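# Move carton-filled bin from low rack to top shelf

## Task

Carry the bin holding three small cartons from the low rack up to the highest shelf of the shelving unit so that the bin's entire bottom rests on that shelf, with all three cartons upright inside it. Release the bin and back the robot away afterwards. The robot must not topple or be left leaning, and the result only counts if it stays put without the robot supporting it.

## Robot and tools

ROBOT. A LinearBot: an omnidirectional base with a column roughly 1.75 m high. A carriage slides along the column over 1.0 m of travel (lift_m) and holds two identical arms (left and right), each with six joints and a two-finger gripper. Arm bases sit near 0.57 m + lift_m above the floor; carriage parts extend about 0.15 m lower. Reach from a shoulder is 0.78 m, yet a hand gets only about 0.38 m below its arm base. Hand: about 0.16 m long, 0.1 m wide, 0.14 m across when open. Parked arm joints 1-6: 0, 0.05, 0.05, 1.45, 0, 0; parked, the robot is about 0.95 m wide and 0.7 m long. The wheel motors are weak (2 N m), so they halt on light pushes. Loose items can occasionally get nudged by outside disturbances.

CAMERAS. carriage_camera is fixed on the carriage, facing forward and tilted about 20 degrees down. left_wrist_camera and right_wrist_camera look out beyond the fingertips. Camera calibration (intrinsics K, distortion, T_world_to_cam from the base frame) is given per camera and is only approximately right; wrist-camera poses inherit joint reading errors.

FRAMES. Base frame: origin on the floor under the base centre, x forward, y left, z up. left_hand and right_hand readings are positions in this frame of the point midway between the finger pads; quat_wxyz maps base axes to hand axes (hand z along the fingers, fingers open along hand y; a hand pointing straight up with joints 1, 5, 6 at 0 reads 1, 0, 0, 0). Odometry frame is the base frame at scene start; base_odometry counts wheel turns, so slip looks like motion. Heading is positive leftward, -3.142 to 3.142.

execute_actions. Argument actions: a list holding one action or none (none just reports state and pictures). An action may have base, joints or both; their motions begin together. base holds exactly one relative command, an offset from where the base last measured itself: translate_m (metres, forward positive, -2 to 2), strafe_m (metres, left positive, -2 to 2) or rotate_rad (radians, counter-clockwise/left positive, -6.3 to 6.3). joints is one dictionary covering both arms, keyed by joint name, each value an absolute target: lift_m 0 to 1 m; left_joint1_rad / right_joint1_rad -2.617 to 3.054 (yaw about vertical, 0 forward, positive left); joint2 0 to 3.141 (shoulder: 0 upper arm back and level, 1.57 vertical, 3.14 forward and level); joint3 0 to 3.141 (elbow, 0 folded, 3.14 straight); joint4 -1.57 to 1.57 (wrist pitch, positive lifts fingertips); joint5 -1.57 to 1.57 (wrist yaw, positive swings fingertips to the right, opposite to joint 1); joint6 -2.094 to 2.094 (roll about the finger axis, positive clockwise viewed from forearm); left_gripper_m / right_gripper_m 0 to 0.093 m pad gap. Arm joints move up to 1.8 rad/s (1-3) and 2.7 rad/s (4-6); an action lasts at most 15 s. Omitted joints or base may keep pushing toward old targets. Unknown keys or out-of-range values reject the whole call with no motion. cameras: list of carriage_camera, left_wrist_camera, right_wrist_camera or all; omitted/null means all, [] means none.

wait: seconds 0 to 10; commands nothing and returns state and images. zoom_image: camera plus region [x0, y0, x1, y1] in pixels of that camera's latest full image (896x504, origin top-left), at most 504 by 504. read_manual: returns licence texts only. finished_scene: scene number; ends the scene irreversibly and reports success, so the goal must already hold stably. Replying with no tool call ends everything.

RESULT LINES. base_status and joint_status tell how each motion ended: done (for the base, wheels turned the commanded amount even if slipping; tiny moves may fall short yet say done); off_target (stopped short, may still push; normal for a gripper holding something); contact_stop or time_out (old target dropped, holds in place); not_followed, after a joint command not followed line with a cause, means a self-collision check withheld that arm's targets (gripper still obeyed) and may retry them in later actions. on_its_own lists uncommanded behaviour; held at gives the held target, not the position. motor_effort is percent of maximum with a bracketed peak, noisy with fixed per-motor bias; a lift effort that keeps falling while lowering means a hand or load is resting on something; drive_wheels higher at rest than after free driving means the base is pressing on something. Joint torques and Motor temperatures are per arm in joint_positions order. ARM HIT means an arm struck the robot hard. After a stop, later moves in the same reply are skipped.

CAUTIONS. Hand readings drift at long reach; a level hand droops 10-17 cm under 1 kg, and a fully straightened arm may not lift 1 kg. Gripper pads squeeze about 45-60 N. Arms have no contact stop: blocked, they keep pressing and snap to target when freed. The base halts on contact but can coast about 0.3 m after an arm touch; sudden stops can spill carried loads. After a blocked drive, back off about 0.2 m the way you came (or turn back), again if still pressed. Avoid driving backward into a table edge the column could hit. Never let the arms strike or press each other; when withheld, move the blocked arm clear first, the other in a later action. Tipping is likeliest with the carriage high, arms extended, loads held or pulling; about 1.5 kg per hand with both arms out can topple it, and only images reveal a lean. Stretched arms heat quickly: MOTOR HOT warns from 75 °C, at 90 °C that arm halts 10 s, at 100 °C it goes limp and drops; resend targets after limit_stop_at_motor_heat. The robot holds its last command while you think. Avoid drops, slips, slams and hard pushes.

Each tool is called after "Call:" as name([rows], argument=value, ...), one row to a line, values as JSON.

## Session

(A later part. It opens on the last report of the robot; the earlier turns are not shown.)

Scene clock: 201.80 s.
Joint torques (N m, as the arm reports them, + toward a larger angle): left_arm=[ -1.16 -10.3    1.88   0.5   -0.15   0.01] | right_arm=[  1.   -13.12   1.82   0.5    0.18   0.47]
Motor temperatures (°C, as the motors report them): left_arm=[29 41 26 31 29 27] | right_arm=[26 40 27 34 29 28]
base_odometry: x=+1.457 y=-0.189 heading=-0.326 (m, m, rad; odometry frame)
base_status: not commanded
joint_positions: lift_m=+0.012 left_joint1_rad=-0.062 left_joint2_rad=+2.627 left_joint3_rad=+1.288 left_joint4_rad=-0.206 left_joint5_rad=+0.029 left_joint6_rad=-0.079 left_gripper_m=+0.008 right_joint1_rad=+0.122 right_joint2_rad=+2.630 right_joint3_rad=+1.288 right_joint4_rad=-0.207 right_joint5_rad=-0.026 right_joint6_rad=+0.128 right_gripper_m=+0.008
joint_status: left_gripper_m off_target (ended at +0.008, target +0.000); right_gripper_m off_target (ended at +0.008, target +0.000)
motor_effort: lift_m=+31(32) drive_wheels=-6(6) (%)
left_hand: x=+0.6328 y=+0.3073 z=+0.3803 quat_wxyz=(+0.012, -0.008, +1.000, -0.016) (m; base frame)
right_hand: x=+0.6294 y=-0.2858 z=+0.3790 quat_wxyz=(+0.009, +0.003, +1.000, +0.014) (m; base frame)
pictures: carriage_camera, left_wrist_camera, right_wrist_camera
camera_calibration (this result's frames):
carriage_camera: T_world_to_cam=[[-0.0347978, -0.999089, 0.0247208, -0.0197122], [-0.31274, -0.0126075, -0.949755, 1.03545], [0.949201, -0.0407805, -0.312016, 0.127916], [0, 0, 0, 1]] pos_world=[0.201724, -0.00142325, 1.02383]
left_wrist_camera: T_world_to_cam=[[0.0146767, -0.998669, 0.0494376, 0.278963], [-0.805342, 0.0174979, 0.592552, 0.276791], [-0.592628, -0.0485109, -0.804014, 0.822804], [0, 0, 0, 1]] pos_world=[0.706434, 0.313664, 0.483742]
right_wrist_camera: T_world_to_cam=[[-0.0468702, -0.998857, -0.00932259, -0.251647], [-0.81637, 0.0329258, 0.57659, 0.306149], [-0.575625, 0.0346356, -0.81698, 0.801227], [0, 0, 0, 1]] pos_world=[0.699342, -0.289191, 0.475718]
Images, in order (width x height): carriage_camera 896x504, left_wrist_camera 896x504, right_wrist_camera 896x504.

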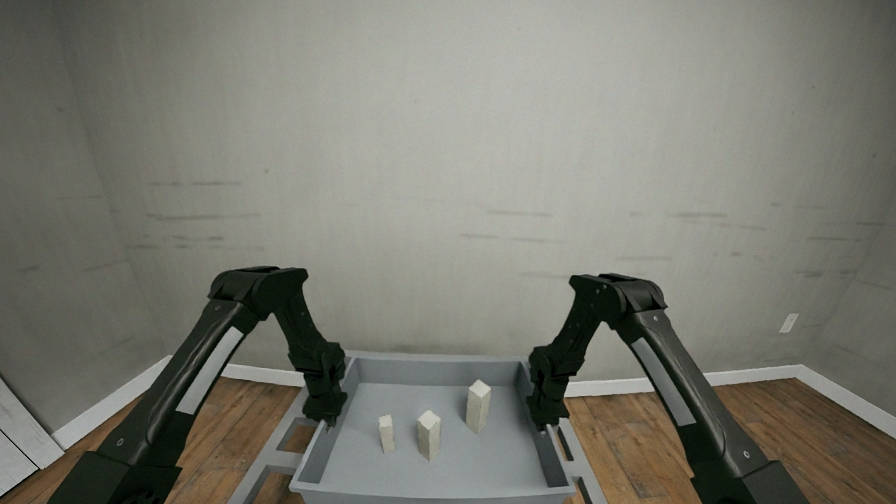

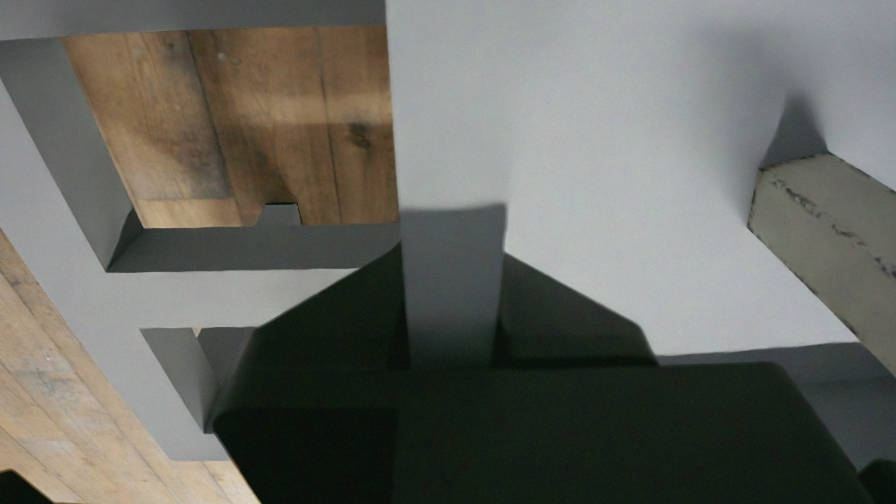

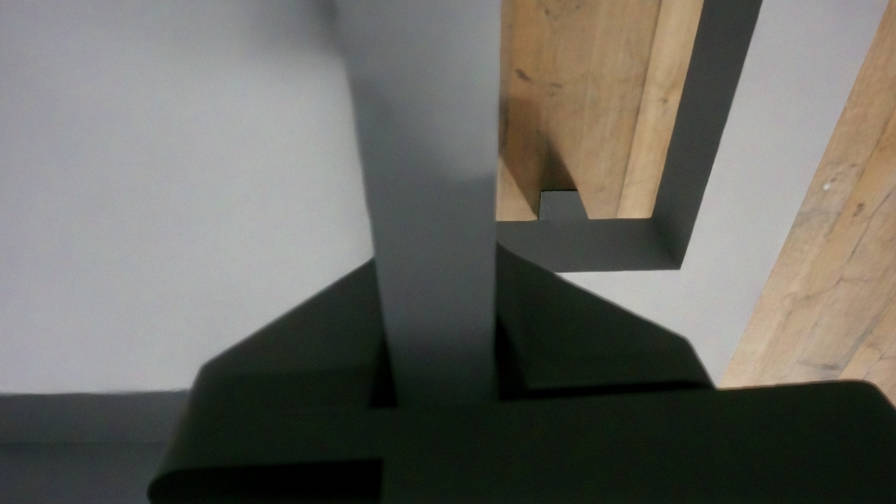

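Call:
execute_actions([
  {"joints": {"lift_m": 0.04, "left_joint1_rad": -0.064, "left_joint2_rad": 2.605, "left_joint3_rad": 1.29, "left_joint5_rad": 0.025, "left_joint6_rad": -0.08, "right_joint1_rad": 0.123, "right_joint2_rad": 2.605, "right_joint3_rad": 1.29, "right_joint5_rad": -0.025, "right_joint6_rad": 0.13}},
], cameras=["carriage_camera", "left_wrist_camera"])

Scene clock: 208.80 s.
Joint torques (N m, as the arm reports them, + toward a larger angle): left_arm=[ -0.63 -11.82   3.91   0.59  -0.01   0.1 ] | right_arm=[  0.59 -14.83   3.38   0.47  -0.03   0.21]
Motor temperatures (°C, as the motors report them): left_arm=[29 42 26 31 29 27] | right_arm=[26 41 27 33 29 28]
base_odometry: x=+1.457 y=-0.189 heading=-0.326 (m, m, rad; odometry frame)
base_status: not commanded
joint_positions: lift_m=+0.040 left_joint1_rad=-0.061 left_joint2_rad=+2.626 left_joint3_rad=+1.288 left_joint4_rad=-0.212 left_joint5_rad=+0.035 left_joint6_rad=-0.077 left_gripper_m=+0.008 right_joint1_rad=+0.120 right_joint2_rad=+2.625 right_joint3_rad=+1.288 right_joint4_rad=-0.216 right_joint5_rad=-0.029 right_joint6_rad=+0.119 right_gripper_m=+0.008
joint_status: all done
motor_effort: lift_m=+34(43) drive_wheels=-7(6) (%)
left_hand: x=+0.6316 y=+0.3068 z=+0.4084 quat_wxyz=(+0.009, -0.008, +1.000, -0.018) (m; base frame)
right_hand: x=+0.6291 y=-0.2860 z=+0.4087 quat_wxyz=(+0.008, -0.001, +1.000, +0.016) (m; base frame)
pictures: carriage_camera, left_wrist_camera
camera_calibration (this result's frames):
carriage_camera: T_world_to_cam=[[-0.0347978, -0.999089, 0.0247208, -0.0204003], [-0.31274, -0.0126075, -0.949755, 1.06189], [0.949201, -0.0407805, -0.312016, 0.136601], [0, 0, 0, 1]] pos_world=[0.201724, -0.00142325, 1.05166]
left_wrist_camera: T_world_to_cam=[[0.0148459, -0.998413, 0.0543252, 0.274995], [-0.801998, 0.0205569, 0.596973, 0.254275], [-0.597143, -0.0524313, -0.80042, 0.847212], [0, 0, 0, 1]] pos_world=[0.705752, 0.313751, 0.511391]
Images, in order (width x height): carriage_camera 896x504, left_wrist_camera 896x504.

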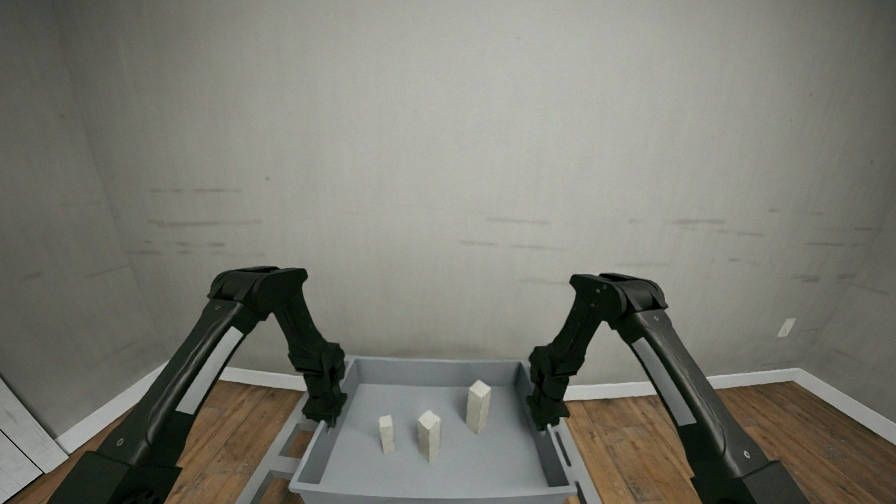

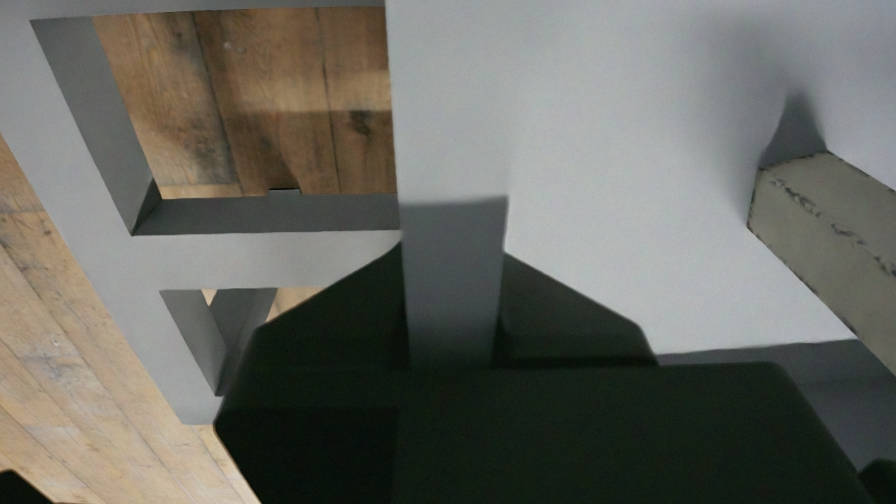

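Call:
execute_actions([
  {"joints": {"lift_m": 0.07, "left_joint2_rad": 2.525, "left_joint4_rad": -0.282, "right_joint2_rad": 2.525, "right_joint4_rad": -0.282}},
], cameras=["carriage_camera"])

Scene clock: 218.03 s.
Joint torques (N m, as the arm reports them, + toward a larger angle): left_arm=[ -0.83 -11.87   4.32   0.53   0.01   0.12] | right_arm=[  0.82 -14.45   3.84   0.56  -0.08   0.22]
Motor temperatures (°C, as the motors report them): left_arm=[29 44 26 31 29 27] | right_arm=[26 43 27 33 29 28]
base_odometry: x=+1.457 y=-0.189 heading=-0.326 (m, m, rad; odometry frame)
base_status: not commanded
joint_positions: lift_m=+0.070 left_joint1_rad=-0.059 left_joint2_rad=+2.544 left_joint3_rad=+1.288 left_joint4_rad=-0.281 left_joint5_rad=+0.037 left_joint6_rad=-0.076 left_gripper_m=+0.008 right_joint1_rad=+0.118 right_joint2_rad=+2.540 right_joint3_rad=+1.288 right_joint4_rad=-0.287 right_joint5_rad=-0.025 right_joint6_rad=+0.117 right_gripper_m=+0.008
joint_status: all done
motor_effort: lift_m=+33(41) drive_wheels=-7(6) (%)
left_hand: x=+0.6415 y=+0.3066 z=+0.4671 quat_wxyz=(+0.016, -0.008, +1.000, -0.019) (m; base frame)
right_hand: x=+0.6393 y=-0.2864 z=+0.4683 quat_wxyz=(+0.014, -0.001, +1.000, +0.014) (m; base frame)
pictures: carriage_camera
camera_calibration (this result's frames):
carriage_camera: T_world_to_cam=[[-0.0347978, -0.999089, 0.0247208, -0.0211425], [-0.31274, -0.0126075, -0.949755, 1.0904], [0.949201, -0.0407805, -0.312016, 0.145969], [0, 0, 0, 1]] pos_world=[0.201724, -0.00142325, 1.08168]
Images, in order (width x height): carriage_camera 896x504.

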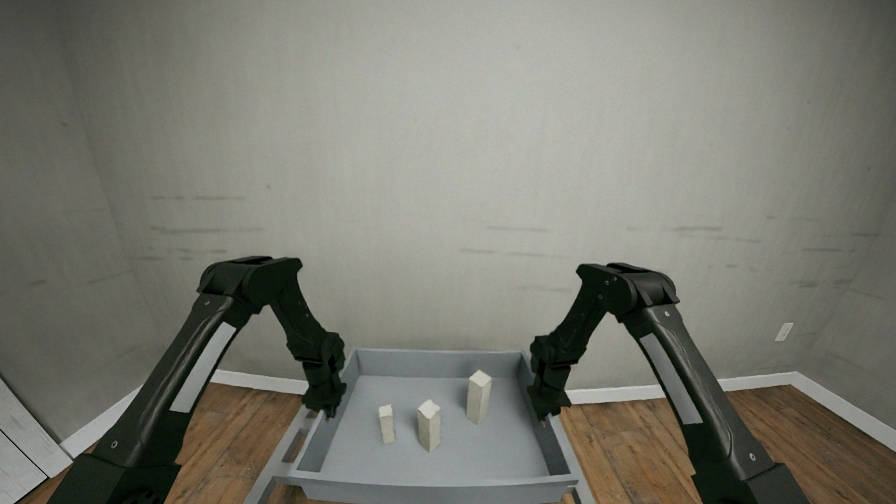

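Call:
execute_actions([
  {"base": {"translate_m": -1.5}, "joints": {"left_joint2_rad": 2.425, "left_joint3_rad": 1.295, "left_joint4_rad": -0.39, "right_joint2_rad": 2.425, "right_joint3_rad": 1.295, "right_joint4_rad": -0.39}},
], cameras=["carriage_camera"])

Scene clock: 228.50 s.
Joint torques (N m, as the arm reports them, + toward a larger angle): left_arm=[ -0.63 -12.59   5.03   0.48   0.     0.07] | right_arm=[  0.85 -14.84   4.71   0.54  -0.06   0.19]
Motor temperatures (°C, as the motors report them): left_arm=[29 47 27 30 29 27] | right_arm=[26 45 27 33 29 28]
base_odometry: x=+0.035 y=+0.290 heading=-0.325 (m, m, rad; odometry frame)
base_status: done
joint_positions: lift_m=+0.070 left_joint1_rad=-0.058 left_joint2_rad=+2.455 left_joint3_rad=+1.288 left_joint4_rad=-0.391 left_joint5_rad=+0.039 left_joint6_rad=-0.075 left_gripper_m=+0.008 right_joint1_rad=+0.117 right_joint2_rad=+2.450 right_joint3_rad=+1.288 right_joint4_rad=-0.399 right_joint5_rad=-0.026 right_joint6_rad=+0.117 right_gripper_m=+0.008
joint_status: all done
motor_effort: lift_m=+34(34) drive_wheels=-7(36) (%)
left_hand: x=+0.6405 y=+0.3067 z=+0.4982 quat_wxyz=(+0.005, -0.008, +1.000, -0.020) (m; base frame)
right_hand: x=+0.6384 y=-0.2866 z=+0.5003 quat_wxyz=(+0.004, +0.000, +1.000, +0.014) (m; base frame)
pictures: carriage_camera
camera_calibration (this result's frames):
carriage_camera: T_world_to_cam=[[-0.0347978, -0.999089, 0.0247208, -0.0211422], [-0.31274, -0.0126075, -0.949755, 1.09039], [0.949201, -0.0407805, -0.312016, 0.145965], [0, 0, 0, 1]] pos_world=[0.201724, -0.00142325, 1.08167]
Images, in order (width x height): carriage_camera 896x504.

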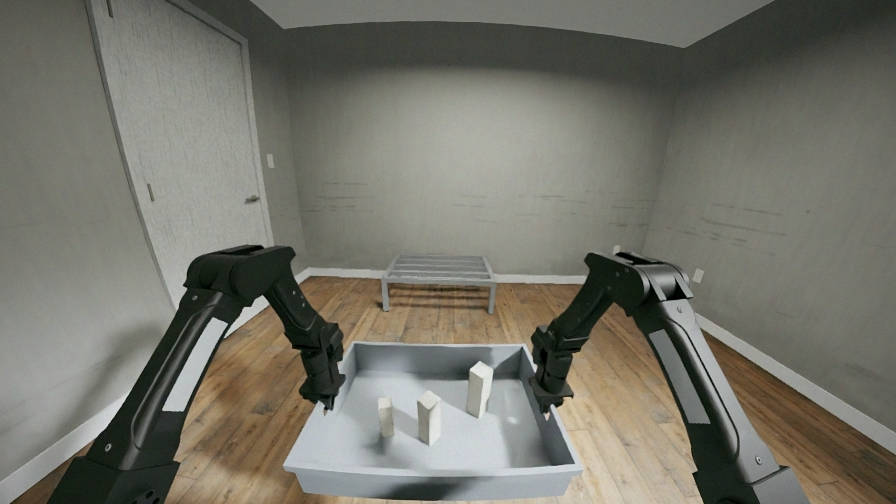

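Call:
execute_actions([
  {"base": {"rotate_rad": -3.14}, "joints": {"left_joint2_rad": 2.325, "left_joint3_rad": 1.298, "left_joint4_rad": -0.48, "right_joint2_rad": 2.325, "right_joint3_rad": 1.298, "right_joint4_rad": -0.48}},
], cameras=["carriage_camera"])

Scene clock: 238.10 s.
Joint torques (N m, as the arm reports them, + toward a larger angle): left_arm=[ -0.76 -11.98   5.88   0.55   0.01   0.05] | right_arm=[  1.11 -14.86   5.27   0.53  -0.03   0.27]
Motor temperatures (°C, as the motors report them): left_arm=[29 49 27 30 29 27] | right_arm=[26 46 28 33 29 28]
base_odometry: x=+0.035 y=+0.290 heading=+2.819 (m, m, rad; odometry frame)
base_status: done
joint_positions: lift_m=+0.070 left_joint1_rad=-0.058 left_joint2_rad=+2.351 left_joint3_rad=+1.288 left_joint4_rad=-0.476 left_joint5_rad=+0.038 left_joint6_rad=-0.074 left_gripper_m=+0.008 right_joint1_rad=+0.114 right_joint2_rad=+2.350 right_joint3_rad=+1.288 right_joint4_rad=-0.480 right_joint5_rad=-0.027 right_joint6_rad=+0.114 right_gripper_m=+0.008
joint_status: all done
motor_effort: lift_m=+34(34) drive_wheels=+13(43) (%)
left_hand: x=+0.6468 y=+0.3063 z=+0.5353 quat_wxyz=(+0.014, -0.008, +1.000, -0.020) (m; base frame)
right_hand: x=+0.6446 y=-0.2871 z=+0.5360 quat_wxyz=(+0.013, +0.000, +1.000, +0.015) (m; base frame)
pictures: carriage_camera
camera_calibration (this result's frames):
carriage_camera: T_world_to_cam=[[-0.0347978, -0.999089, 0.0247208, -0.0211419], [-0.31274, -0.0126075, -0.949755, 1.09038], [0.949201, -0.0407805, -0.312016, 0.145961], [0, 0, 0, 1]] pos_world=[0.201724, -0.00142325, 1.08166]
Images, in order (width x height): carriage_camera 896x504.

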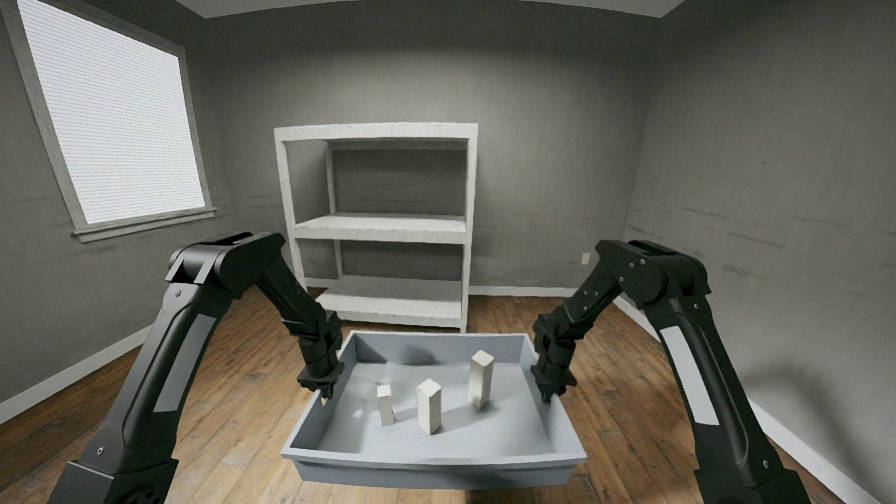

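Call:
execute_actions([
  {"base": {"strafe_m": 0.5}, "joints": {"lift_m": 0.7, "left_joint2_rad": 2.225, "left_joint3_rad": 1.30, "left_joint4_rad": -0.585, "right_joint2_rad": 2.225, "right_joint3_rad": 1.30, "right_joint4_rad": -0.585}},
], cameras=["carriage_camera"])

Scene clock: 248.80 s.
Joint torques (N m, as the arm reports them, + toward a larger angle): left_arm=[ -0.71 -11.83   6.82   0.53   0.02   0.05] | right_arm=[  1.   -14.11   5.64   0.61  -0.11   0.24]
Motor temperatures (°C, as the motors report them): left_arm=[29 51 28 30 29 27] | right_arm=[26 47 28 33 29 28]
base_odometry: x=-0.124 y=-0.185 heading=+2.818 (m, m, rad; odometry frame)
base_status: done
joint_positions: lift_m=+0.700 left_joint1_rad=-0.058 left_joint2_rad=+2.253 left_joint3_rad=+1.288 left_joint4_rad=-0.587 left_joint5_rad=+0.041 left_joint6_rad=-0.073 left_gripper_m=+0.008 right_joint1_rad=+0.116 right_joint2_rad=+2.247 right_joint3_rad=+1.288 right_joint4_rad=-0.595 right_joint5_rad=-0.025 right_joint6_rad=+0.117 right_gripper_m=+0.008
joint_status: all done
motor_effort: lift_m=+35(45) drive_wheels=-7(31) (%)
left_hand: x=+0.6419 y=+0.3063 z=+1.2003 quat_wxyz=(+0.008, -0.007, +1.000, -0.021) (m; base frame)
right_hand: x=+0.6395 y=-0.2870 z=+1.2026 quat_wxyz=(+0.007, +0.000, +1.000, +0.013) (m; base frame)
pictures: carriage_camera
camera_calibration (this result's frames):
carriage_camera: T_world_to_cam=[[-0.0347978, -0.999089, 0.0247208, -0.0367138], [-0.31274, -0.0126075, -0.949755, 1.68864], [0.949201, -0.0407805, -0.312016, 0.342503], [0, 0, 0, 1]] pos_world=[0.201724, -0.00142325, 1.71157]
Images, in order (width x height): carriage_camera 896x504.

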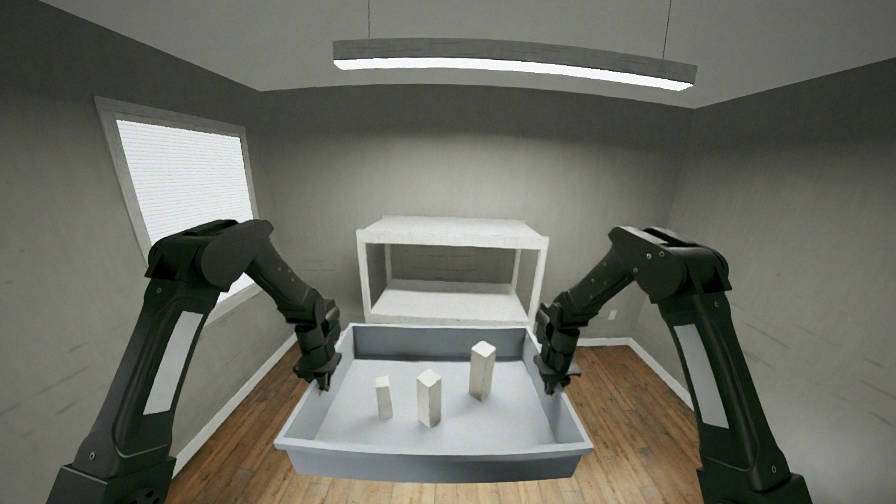

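Call:
zoom_image(camera="carriage_camera", region=[340, 200, 560, 340])

Call:
execute_actions([
  {"base": {"rotate_rad": -0.07}, "joints": {"left_joint2_rad": 2.125, "left_joint3_rad": 1.302, "left_joint4_rad": -0.68, "right_joint2_rad": 2.125, "right_joint3_rad": 1.302, "right_joint4_rad": -0.68}},
], cameras=["carriage_camera"])

Call:
execute_actions([
  {"base": {"translate_m": 0.3}, "joints": {"lift_m": 0.8, "left_joint2_rad": 2.025, "left_joint3_rad": 1.304, "left_joint4_rad": -0.78, "right_joint2_rad": 2.025, "right_joint3_rad": 1.304, "right_joint4_rad": -0.78}},
], cameras=["carriage_camera"])

Region (340, 200, 560, 340) of carriage_camera's 896x504 image, scaled by 2.291, with more detail than that image has; it fills the top 321 rows of this view, and the rest is white.

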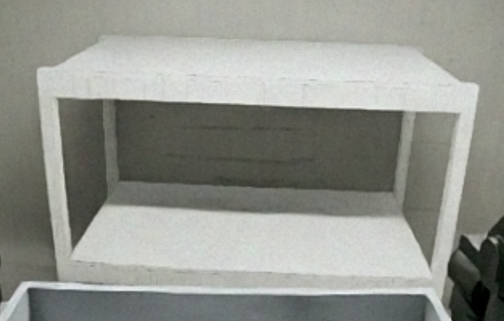

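Scene clock: 259.00 s.
Joint torques (N m, as the arm reports them, + toward a larger angle): left_arm=[ -0.57 -11.43   7.39   0.52   0.     0.1 ] | right_arm=[  1.09 -13.74   6.35   0.56  -0.07   0.16]
Motor temperatures (°C, as the motors report them): left_arm=[29 52 28 30 29 27] | right_arm=[26 48 29 33 29 28]
base_odometry: x=-0.124 y=-0.185 heading=+2.749 (m, m, rad; odometry frame)
base_status: done
joint_positions: lift_m=+0.700 left_joint1_rad=-0.061 left_joint2_rad=+2.153 left_joint3_rad=+1.288 left_joint4_rad=-0.679 left_joint5_rad=+0.041 left_joint6_rad=-0.074 left_gripper_m=+0.008 right_joint1_rad=+0.115 right_joint2_rad=+2.147 right_joint3_rad=+1.288 right_joint4_rad=-0.688 right_joint5_rad=-0.024 right_joint6_rad=+0.118 right_gripper_m=+0.008
joint_status: all done
motor_effort: lift_m=+35(35) drive_wheels=-3(8) (%)
left_hand: x=+0.6381 y=+0.3053 z=+1.2354 quat_wxyz=(+0.012, -0.006, +1.000, -0.021) (m; base frame)
right_hand: x=+0.6354 y=-0.2882 z=+1.2379 quat_wxyz=(+0.011, +0.002, +1.000, +0.013) (m; base frame)
pictures: carriage_camera
camera_calibration (this result's frames):
carriage_camera: T_world_to_cam=[[-0.0347978, -0.999089, 0.0247208, -0.0367139], [-0.31274, -0.0126075, -0.949755, 1.68864], [0.949201, -0.0407805, -0.312016, 0.342504], [0, 0, 0, 1]] pos_world=[0.201724, -0.00142325, 1.71157]
Images, in order (width x height): carriage_camera 896x504.

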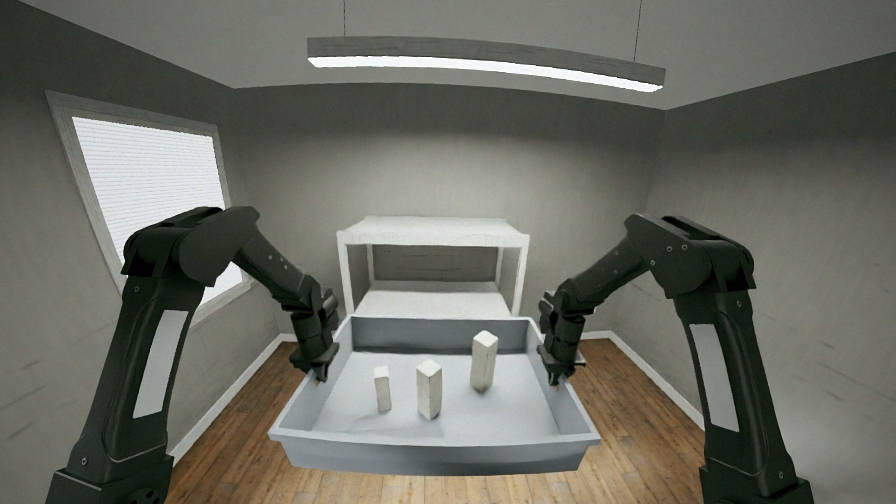

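Scene clock: 261.60 s.
Joint torques (N m, as the arm reports them, + toward a larger angle): left_arm=[ -0.66 -10.59   7.77   0.57   0.08   0.03] | right_arm=[  0.87 -12.78   6.7    0.57  -0.05   0.15]
Motor temperatures (°C, as the motors report them): left_arm=[29 52 29 30 29 27] | right_arm=[26 48 29 33 29 28]
base_odometry: x=-0.401 y=-0.071 heading=+2.750 (m, m, rad; odometry frame)
base_status: done
joint_positions: lift_m=+0.800 left_joint1_rad=-0.062 left_joint2_rad=+2.043 left_joint3_rad=+1.288 left_joint4_rad=-0.783 left_joint5_rad=+0.040 left_joint6_rad=-0.074 left_gripper_m=+0.008 right_joint1_rad=+0.117 right_joint2_rad=+2.041 right_joint3_rad=+1.288 right_joint4_rad=-0.787 right_joint5_rad=-0.026 right_joint6_rad=+0.121 right_gripper_m=+0.008
joint_status: all done
motor_effort: lift_m=+35(43) drive_wheels=-6(32) (%)
left_hand: x=+0.6296 y=+0.3058 z=+1.3735 quat_wxyz=(+0.015, -0.006, +1.000, -0.021) (m; base frame)
right_hand: x=+0.6271 y=-0.2878 z=+1.3742 quat_wxyz=(+0.014, +0.002, +1.000, +0.015) (m; base frame)
pictures: carriage_camera
camera_calibration (this result's frames):
carriage_camera: T_world_to_cam=[[-0.0347978, -0.999089, 0.0247208, -0.0391862], [-0.31274, -0.0126075, -0.949755, 1.78363], [0.949201, -0.0407805, -0.312016, 0.373709], [0, 0, 0, 1]] pos_world=[0.201724, -0.00142325, 1.81158]
Images, in order (width x height): carriage_camera 896x504.

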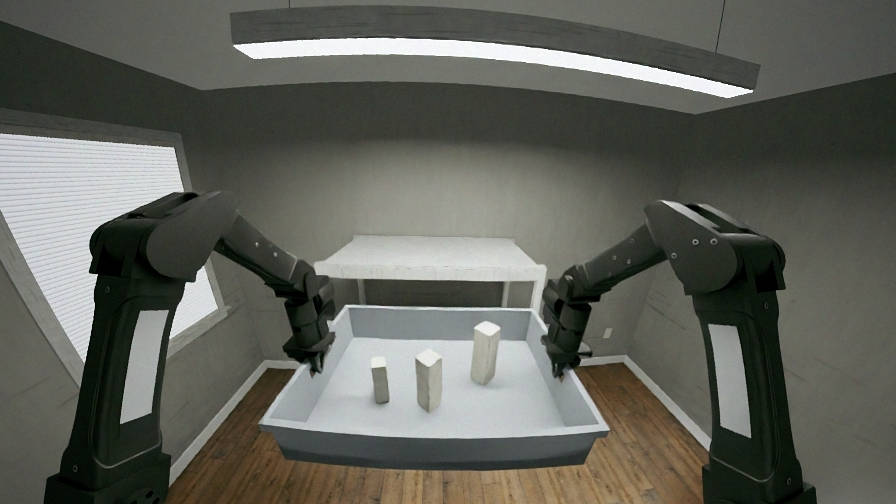

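Call:
execute_actions([
  {"base": {"translate_m": 0.33}, "joints": {"lift_m": 0.935}},
])

Scene clock: 279.97 s.
Joint torques (N m, as the arm reports them, + toward a larger angle): left_arm=[ -0.6  -10.72   8.05   0.64   0.04   0.04] | right_arm=[  0.75 -13.34   6.73   0.54  -0.04   0.18]
Motor temperatures (°C, as the motors report them): left_arm=[29 52 30 30 29 27] | right_arm=[26 48 31 33 29 28]
base_odometry: x=-0.707 y=+0.055 heading=+2.751 (m, m, rad; odometry frame)
base_status: done
joint_positions: lift_m=+0.935 left_joint1_rad=-0.062 left_joint2_rad=+2.046 left_joint3_rad=+1.288 left_joint4_rad=-0.785 left_joint5_rad=+0.037 left_joint6_rad=-0.075 left_gripper_m=+0.008 right_joint1_rad=+0.118 right_joint2_rad=+2.049 right_joint3_rad=+1.288 right_joint4_rad=-0.784 right_joint5_rad=-0.029 right_joint6_rad=+0.121 right_gripper_m=+0.008
joint_status: all done
motor_effort: lift_m=+34(41) drive_wheels=-5(31) (%)
left_hand: x=+0.6286 y=+0.3064 z=+1.5075 quat_wxyz=(+0.012, -0.007, +1.000, -0.019) (m; base frame)
right_hand: x=+0.6267 y=-0.2871 z=+1.5068 quat_wxyz=(+0.011, +0.001, +1.000, +0.016) (m; base frame)
pictures: carriage_camera, left_wrist_camera, right_wrist_camera
camera_calibration (this result's frames):
carriage_camera: T_world_to_cam=[[-0.0347978, -0.999089, 0.0247208, -0.0425246], [-0.31274, -0.0126075, -0.949755, 1.91189], [0.949201, -0.0407805, -0.312016, 0.415845], [0, 0, 0, 1]] pos_world=[0.201724, -0.00142325, 1.94663]
left_wrist_camera: T_world_to_cam=[[0.0113771, -0.998327, 0.0566842, 0.2135], [-0.805982, 0.0243962, 0.591437, -0.394524], [-0.591831, -0.0524153, -0.804356, 1.72775], [0, 0, 0, 1]] pos_world=[0.702128, 0.313328, 1.61096]
right_wrist_camera: T_world_to_cam=[[-0.0437083, -0.998961, -0.0128827, -0.239274], [-0.818774, 0.0284297, 0.573411, -0.341341], [-0.572449, 0.0356108, -0.819166, 1.72263], [0, 0, 0, 1]] pos_world=[0.69618, -0.290665, 1.60377]
Images, in order (width x height): carriage_camera 896x504, left_wrist_camera 896x504, right_wrist_camera 896x504.

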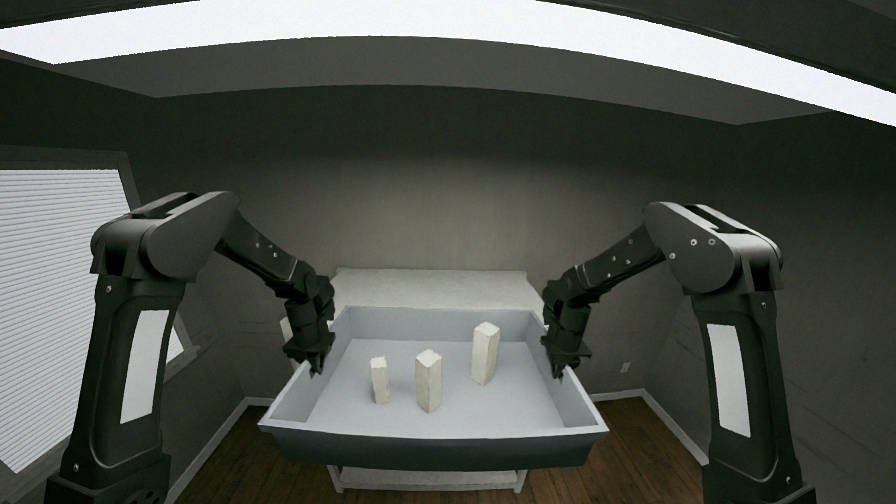

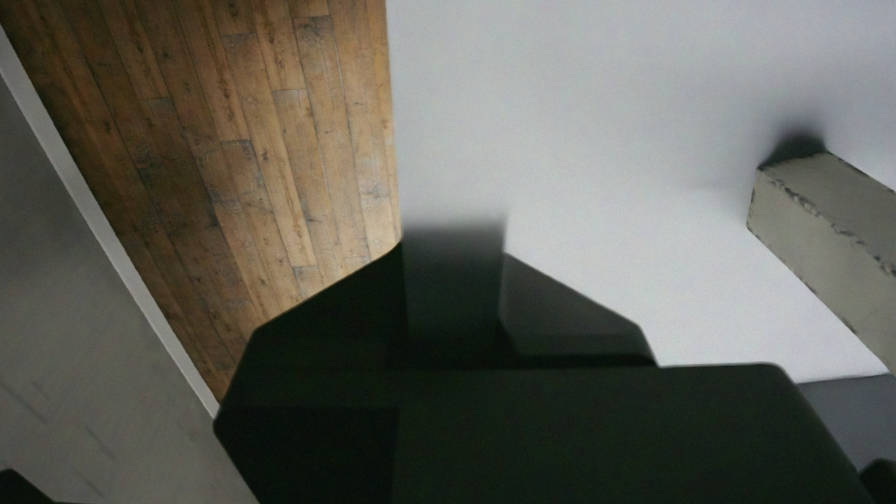

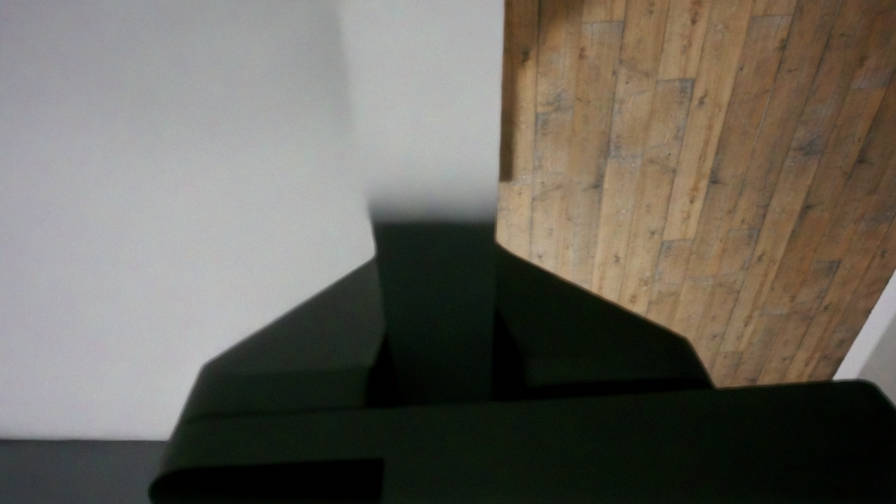

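Call:
execute_actions([
  {"base": {"translate_m": 0.5}},
])

Scene clock: 301.27 s.
Joint torques (N m, as the arm reports them, + toward a larger angle): left_arm=[ -0.51 -10.77   7.85   0.54  -0.05   0.1 ] | right_arm=[  0.73 -13.41   6.73   0.52  -0.02   0.18]
Motor temperatures (°C, as the motors report them): left_arm=[29 52 31 30 29 27] | right_arm=[26 49 32 33 29 28]
base_odometry: x=-1.169 y=+0.244 heading=+2.752 (m, m, rad; odometry frame)
base_status: done
joint_positions: lift_m=+0.935 left_joint1_rad=-0.062 left_joint2_rad=+2.046 left_joint3_rad=+1.288 left_joint4_rad=-0.784 left_joint5_rad=+0.037 left_joint6_rad=-0.075 left_gripper_m=+0.008 right_joint1_rad=+0.118 right_joint2_rad=+2.049 right_joint3_rad=+1.288 right_joint4_rad=-0.784 right_joint5_rad=-0.029 right_joint6_rad=+0.121 right_gripper_m=+0.008
joint_status: not commanded
motor_effort: lift_m=+34(34) drive_wheels=-7(31) (%)
left_hand: x=+0.6288 y=+0.3063 z=+1.5075 quat_wxyz=(+0.013, -0.007, +1.000, -0.019) (m; base frame)
right_hand: x=+0.6268 y=-0.2871 z=+1.5068 quat_wxyz=(+0.012, +0.001, +1.000, +0.016) (m; base frame)
pictures: carriage_camera, left_wrist_camera, right_wrist_camera
camera_calibration (this result's frames):
carriage_camera: T_world_to_cam=[[-0.0347978, -0.999089, 0.0247208, -0.0425246], [-0.31274, -0.0126075, -0.949755, 1.91189], [0.949201, -0.0407805, -0.312016, 0.415845], [0, 0, 0, 1]] pos_world=[0.201724, -0.00142325, 1.94663]
left_wrist_camera: T_world_to_cam=[[0.0113246, -0.998303, 0.0571194, 0.21279], [-0.806418, 0.0246575, 0.590832, -0.393272], [-0.591238, -0.052753, -0.80477, 1.72821], [0, 0, 0, 1]] pos_world=[0.702235, 0.313295, 1.61102]
right_wrist_camera: T_world_to_cam=[[-0.0437034, -0.998961, -0.0129441, -0.239169], [-0.818992, 0.0284039, 0.573102, -0.340673], [-0.572139, 0.0356476, -0.819382, 1.72283], [0, 0, 0, 1]] pos_world=[0.696236, -0.290659, 1.6038]
Images, in order (width x height): carriage_camera 896x504, left_wrist_camera 896x504, right_wrist_camera 896x504.

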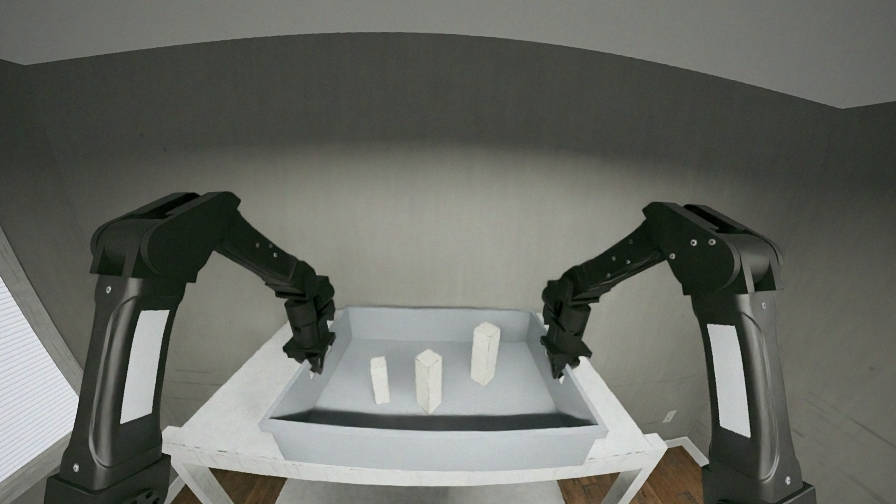

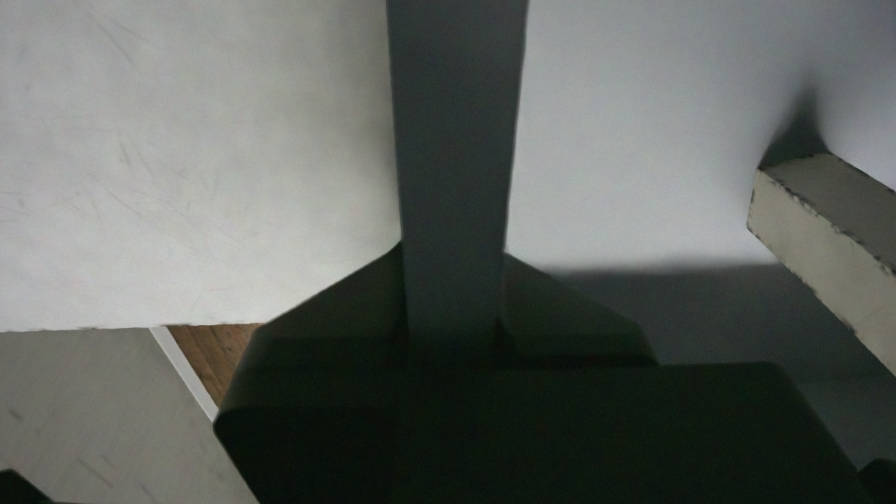

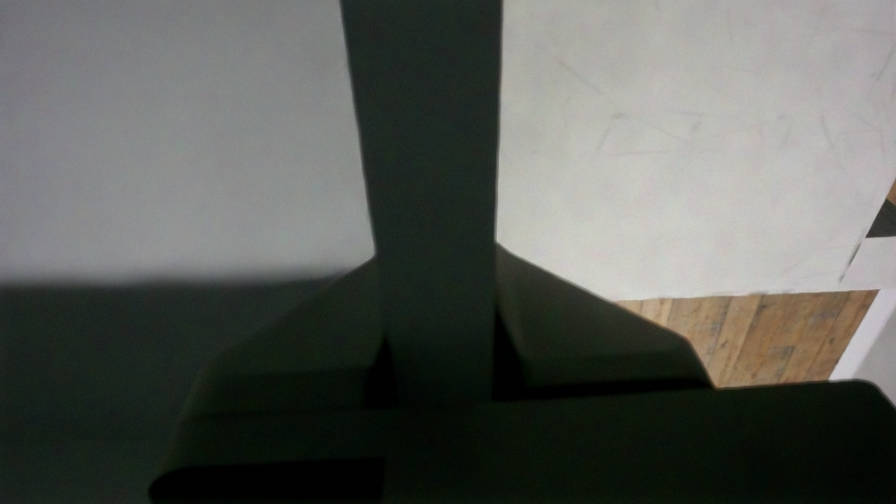

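Call:
execute_actions([
  {"base": {"translate_m": 0.105}, "joints": {"lift_m": 0.91}},
])

Scene clock: 307.60 s.
Joint torques (N m, as the arm reports them, + toward a larger angle): left_arm=[ -0.6  -10.71   7.75   0.56   0.04   0.11] | right_arm=[  0.44 -14.05   6.73   0.5   -0.01   0.17]
Motor temperatures (°C, as the motors report them): left_arm=[29 52 31 30 29 27] | right_arm=[26 49 32 33 29 28]
base_odometry: x=-1.267 y=+0.284 heading=+2.753 (m, m, rad; odometry frame)
base_status: done
joint_positions: lift_m=+0.910 left_joint1_rad=-0.062 left_joint2_rad=+2.050 left_joint3_rad=+1.288 left_joint4_rad=-0.786 left_joint5_rad=+0.036 left_joint6_rad=-0.075 left_gripper_m=+0.008 right_joint1_rad=+0.118 right_joint2_rad=+2.056 right_joint3_rad=+1.288 right_joint4_rad=-0.782 right_joint5_rad=-0.031 right_joint6_rad=+0.121 right_gripper_m=+0.008
joint_status: all done
motor_effort: lift_m=+35(36) drive_wheels=-5(34) (%)
left_hand: x=+0.6279 y=+0.3066 z=+1.4811 quat_wxyz=(+0.010, -0.007, +1.000, -0.019) (m; base frame)
right_hand: x=+0.6262 y=-0.2868 z=+1.4793 quat_wxyz=(+0.009, +0.001, +1.000, +0.017) (m; base frame)
pictures: carriage_camera, left_wrist_camera, right_wrist_camera
camera_calibration (this result's frames):
carriage_camera: T_world_to_cam=[[-0.0347978, -0.999089, 0.0247208, -0.0419055], [-0.31274, -0.0126075, -0.949755, 1.8881], [0.949201, -0.0407805, -0.312016, 0.40803], [0, 0, 0, 1]] pos_world=[0.201724, -0.00142325, 1.92158]
left_wrist_camera: T_world_to_cam=[[0.01165, -0.998386, 0.0555912, 0.216642], [-0.803299, 0.0237623, 0.595101, -0.386408], [-0.595462, -0.0515893, -0.801726, 1.70426], [0, 0, 0, 1]] pos_world=[0.701896, 0.313396, 1.58426]
right_wrist_camera: T_world_to_cam=[[-0.0437246, -0.998941, -0.0143416, -0.237137], [-0.815786, 0.0274138, 0.577703, -0.334469], [-0.576698, 0.0369595, -0.816121, 1.69833], [0, 0, 0, 1]] pos_world=[0.696202, -0.290486, 1.57587]
Images, in order (width x height): carriage_camera 896x504, left_wrist_camera 896x504, right_wrist_camera 896x504.

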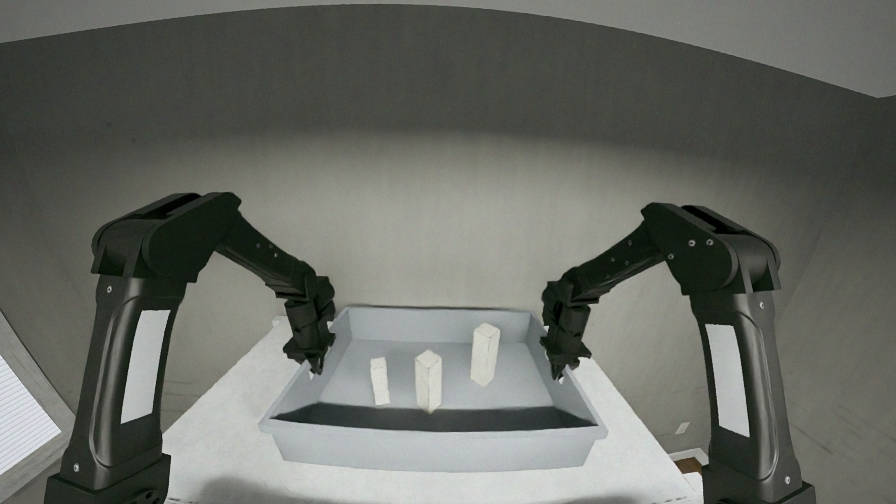

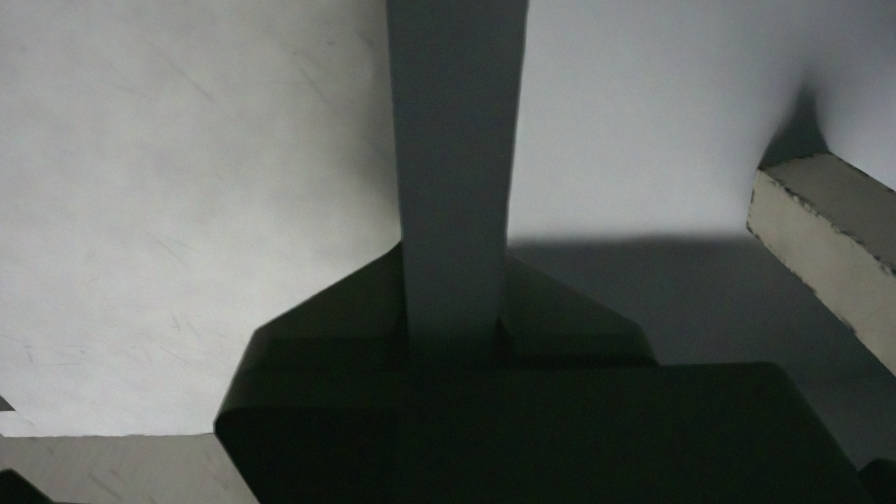

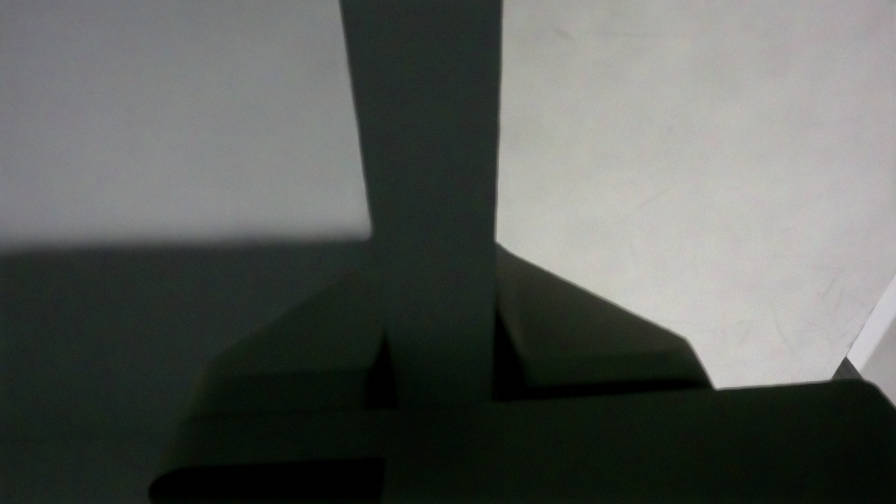

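Call:
execute_actions([
  {"joints": {"lift_m": 0.89}},
], cameras=[])

Scene clock: 311.57 s.
Joint torques (N m, as the arm reports them, + toward a larger angle): left_arm=[ -0.56 -11.02   7.83   0.68   0.04   0.07] | right_arm=[  0.67 -13.9    6.42   0.53   0.     0.17]
Motor temperatures (°C, as the motors report them): left_arm=[29 52 32 30 29 27] | right_arm=[26 49 32 33 29 28]
base_odometry: x=-1.267 y=+0.284 heading=+2.753 (m, m, rad; odometry frame)
base_status: not commanded
joint_positions: lift_m=+0.890 left_joint1_rad=-0.062 left_joint2_rad=+2.051 left_joint3_rad=+1.288 left_joint4_rad=-0.788 left_joint5_rad=+0.036 left_joint6_rad=-0.075 left_gripper_m=+0.008 right_joint1_rad=+0.118 right_joint2_rad=+2.055 right_joint3_rad=+1.288 right_joint4_rad=-0.786 right_joint5_rad=-0.030 right_joint6_rad=+0.121 right_gripper_m=+0.008
joint_status: all done
motor_effort: lift_m=+35(35) drive_wheels=+6(7) (%)
left_hand: x=+0.6273 y=+0.3066 z=+1.4607 quat_wxyz=(+0.009, -0.007, +1.000, -0.019) (m; base frame)
right_hand: x=+0.6254 y=-0.2870 z=+1.4594 quat_wxyz=(+0.007, +0.001, +1.000, +0.016) (m; base frame)
pictures: none
No camera images: the call's "cameras" was empty. Leave "cameras" out to get every camera's image.

Call:
execute_actions([
  {"joints": {"lift_m": 0.878}},
], cameras=[])

Scene clock: 313.67 s.
Joint torques (N m, as the arm reports them, + toward a larger angle): left_arm=[ -0.55 -11.03   8.06   0.51   0.03   0.02] | right_arm=[  0.85 -13.98   6.75   0.5    0.     0.16]
Motor temperatures (°C, as the motors report them): left_arm=[29 52 32 30 29 27] | right_arm=[26 49 32 33 29 28]
base_odometry: x=-1.267 y=+0.284 heading=+2.753 (m, m, rad; odometry frame)
base_status: not commanded
joint_positions: lift_m=+0.878 left_joint1_rad=-0.062 left_joint2_rad=+2.050 left_joint3_rad=+1.288 left_joint4_rad=-0.782 left_joint5_rad=+0.035 left_joint6_rad=-0.075 left_gripper_m=+0.008 right_joint1_rad=+0.118 right_joint2_rad=+2.055 right_joint3_rad=+1.288 right_joint4_rad=-0.780 right_joint5_rad=-0.030 right_joint6_rad=+0.121 right_gripper_m=+0.008
joint_status: all done
motor_effort: lift_m=+33(34) drive_wheels=-4(5) (%)
left_hand: x=+0.6288 y=+0.3067 z=+1.4491 quat_wxyz=(+0.012, -0.006, +1.000, -0.018) (m; base frame)
right_hand: x=+0.6269 y=-0.2868 z=+1.4478 quat_wxyz=(+0.010, +0.001, +1.000, +0.016) (m; base frame)
pictures: none
No camera images: the call's "cameras" was empty. Leave "cameras" out to get every camera's image.

Call:
execute_actions([
  {"joints": {"lift_m": 0.869}},
], cameras=["carriage_camera"])

Scene clock: 316.10 s.
Joint torques (N m, as the arm reports them, + toward a larger angle): left_arm=[-0.7  -9.67  7.39  0.79  0.07  0.12] | right_arm=[  0.78 -12.32   6.8    0.62  -0.04   0.18]
Motor temperatures (°C, as the motors report them): left_arm=[29 53 32 30 29 27] | right_arm=[26 49 32 33 29 28]
base_odometry: x=-1.267 y=+0.284 heading=+2.753 (m, m, rad; odometry frame)
base_status: not commanded
joint_positions: lift_m=+0.869 left_joint1_rad=-0.062 left_joint2_rad=+2.031 left_joint3_rad=+1.292 left_joint4_rad=-0.804 left_joint5_rad=+0.035 left_joint6_rad=-0.075 left_gripper_m=+0.008 right_joint1_rad=+0.118 right_joint2_rad=+2.036 right_joint3_rad=+1.288 right_joint4_rad=-0.795 right_joint5_rad=-0.031 right_joint6_rad=+0.121 right_gripper_m=+0.008
joint_status: all done
motor_effort: lift_m=+29(31) drive_wheels=-3(3) (%)
left_hand: x=+0.6277 y=+0.3068 z=+1.4481 quat_wxyz=(+0.013, -0.006, +1.000, -0.018) (m; base frame)
right_hand: x=+0.6257 y=-0.2868 z=+1.4456 quat_wxyz=(+0.012, +0.001, +1.000, +0.017) (m; base frame)
pictures: carriage_camera
camera_calibration (this result's frames):
carriage_camera: T_world_to_cam=[[-0.0347978, -0.999089, 0.0247208, -0.0409023], [-0.31274, -0.0126075, -0.949755, 1.84956], [0.949201, -0.0407805, -0.312016, 0.395369], [0, 0, 0, 1]] pos_world=[0.201724, -0.00142325, 1.881]
Images, in order (width x height): carriage_camera 896x504.

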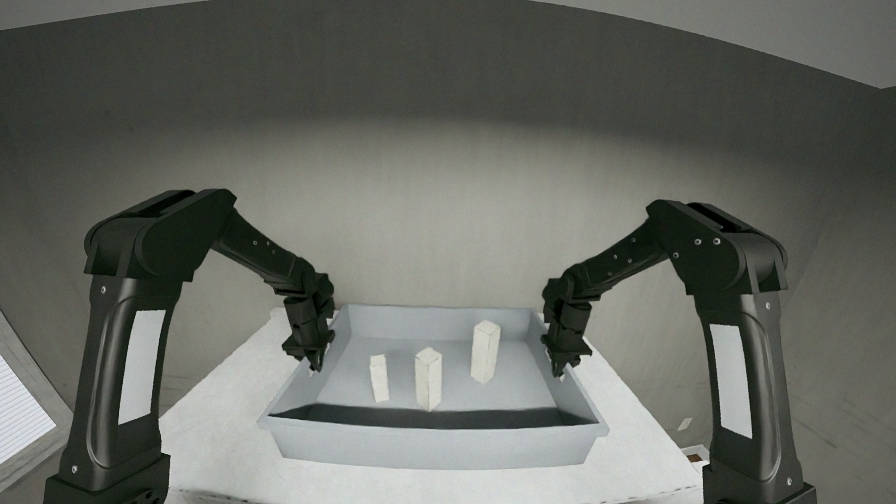

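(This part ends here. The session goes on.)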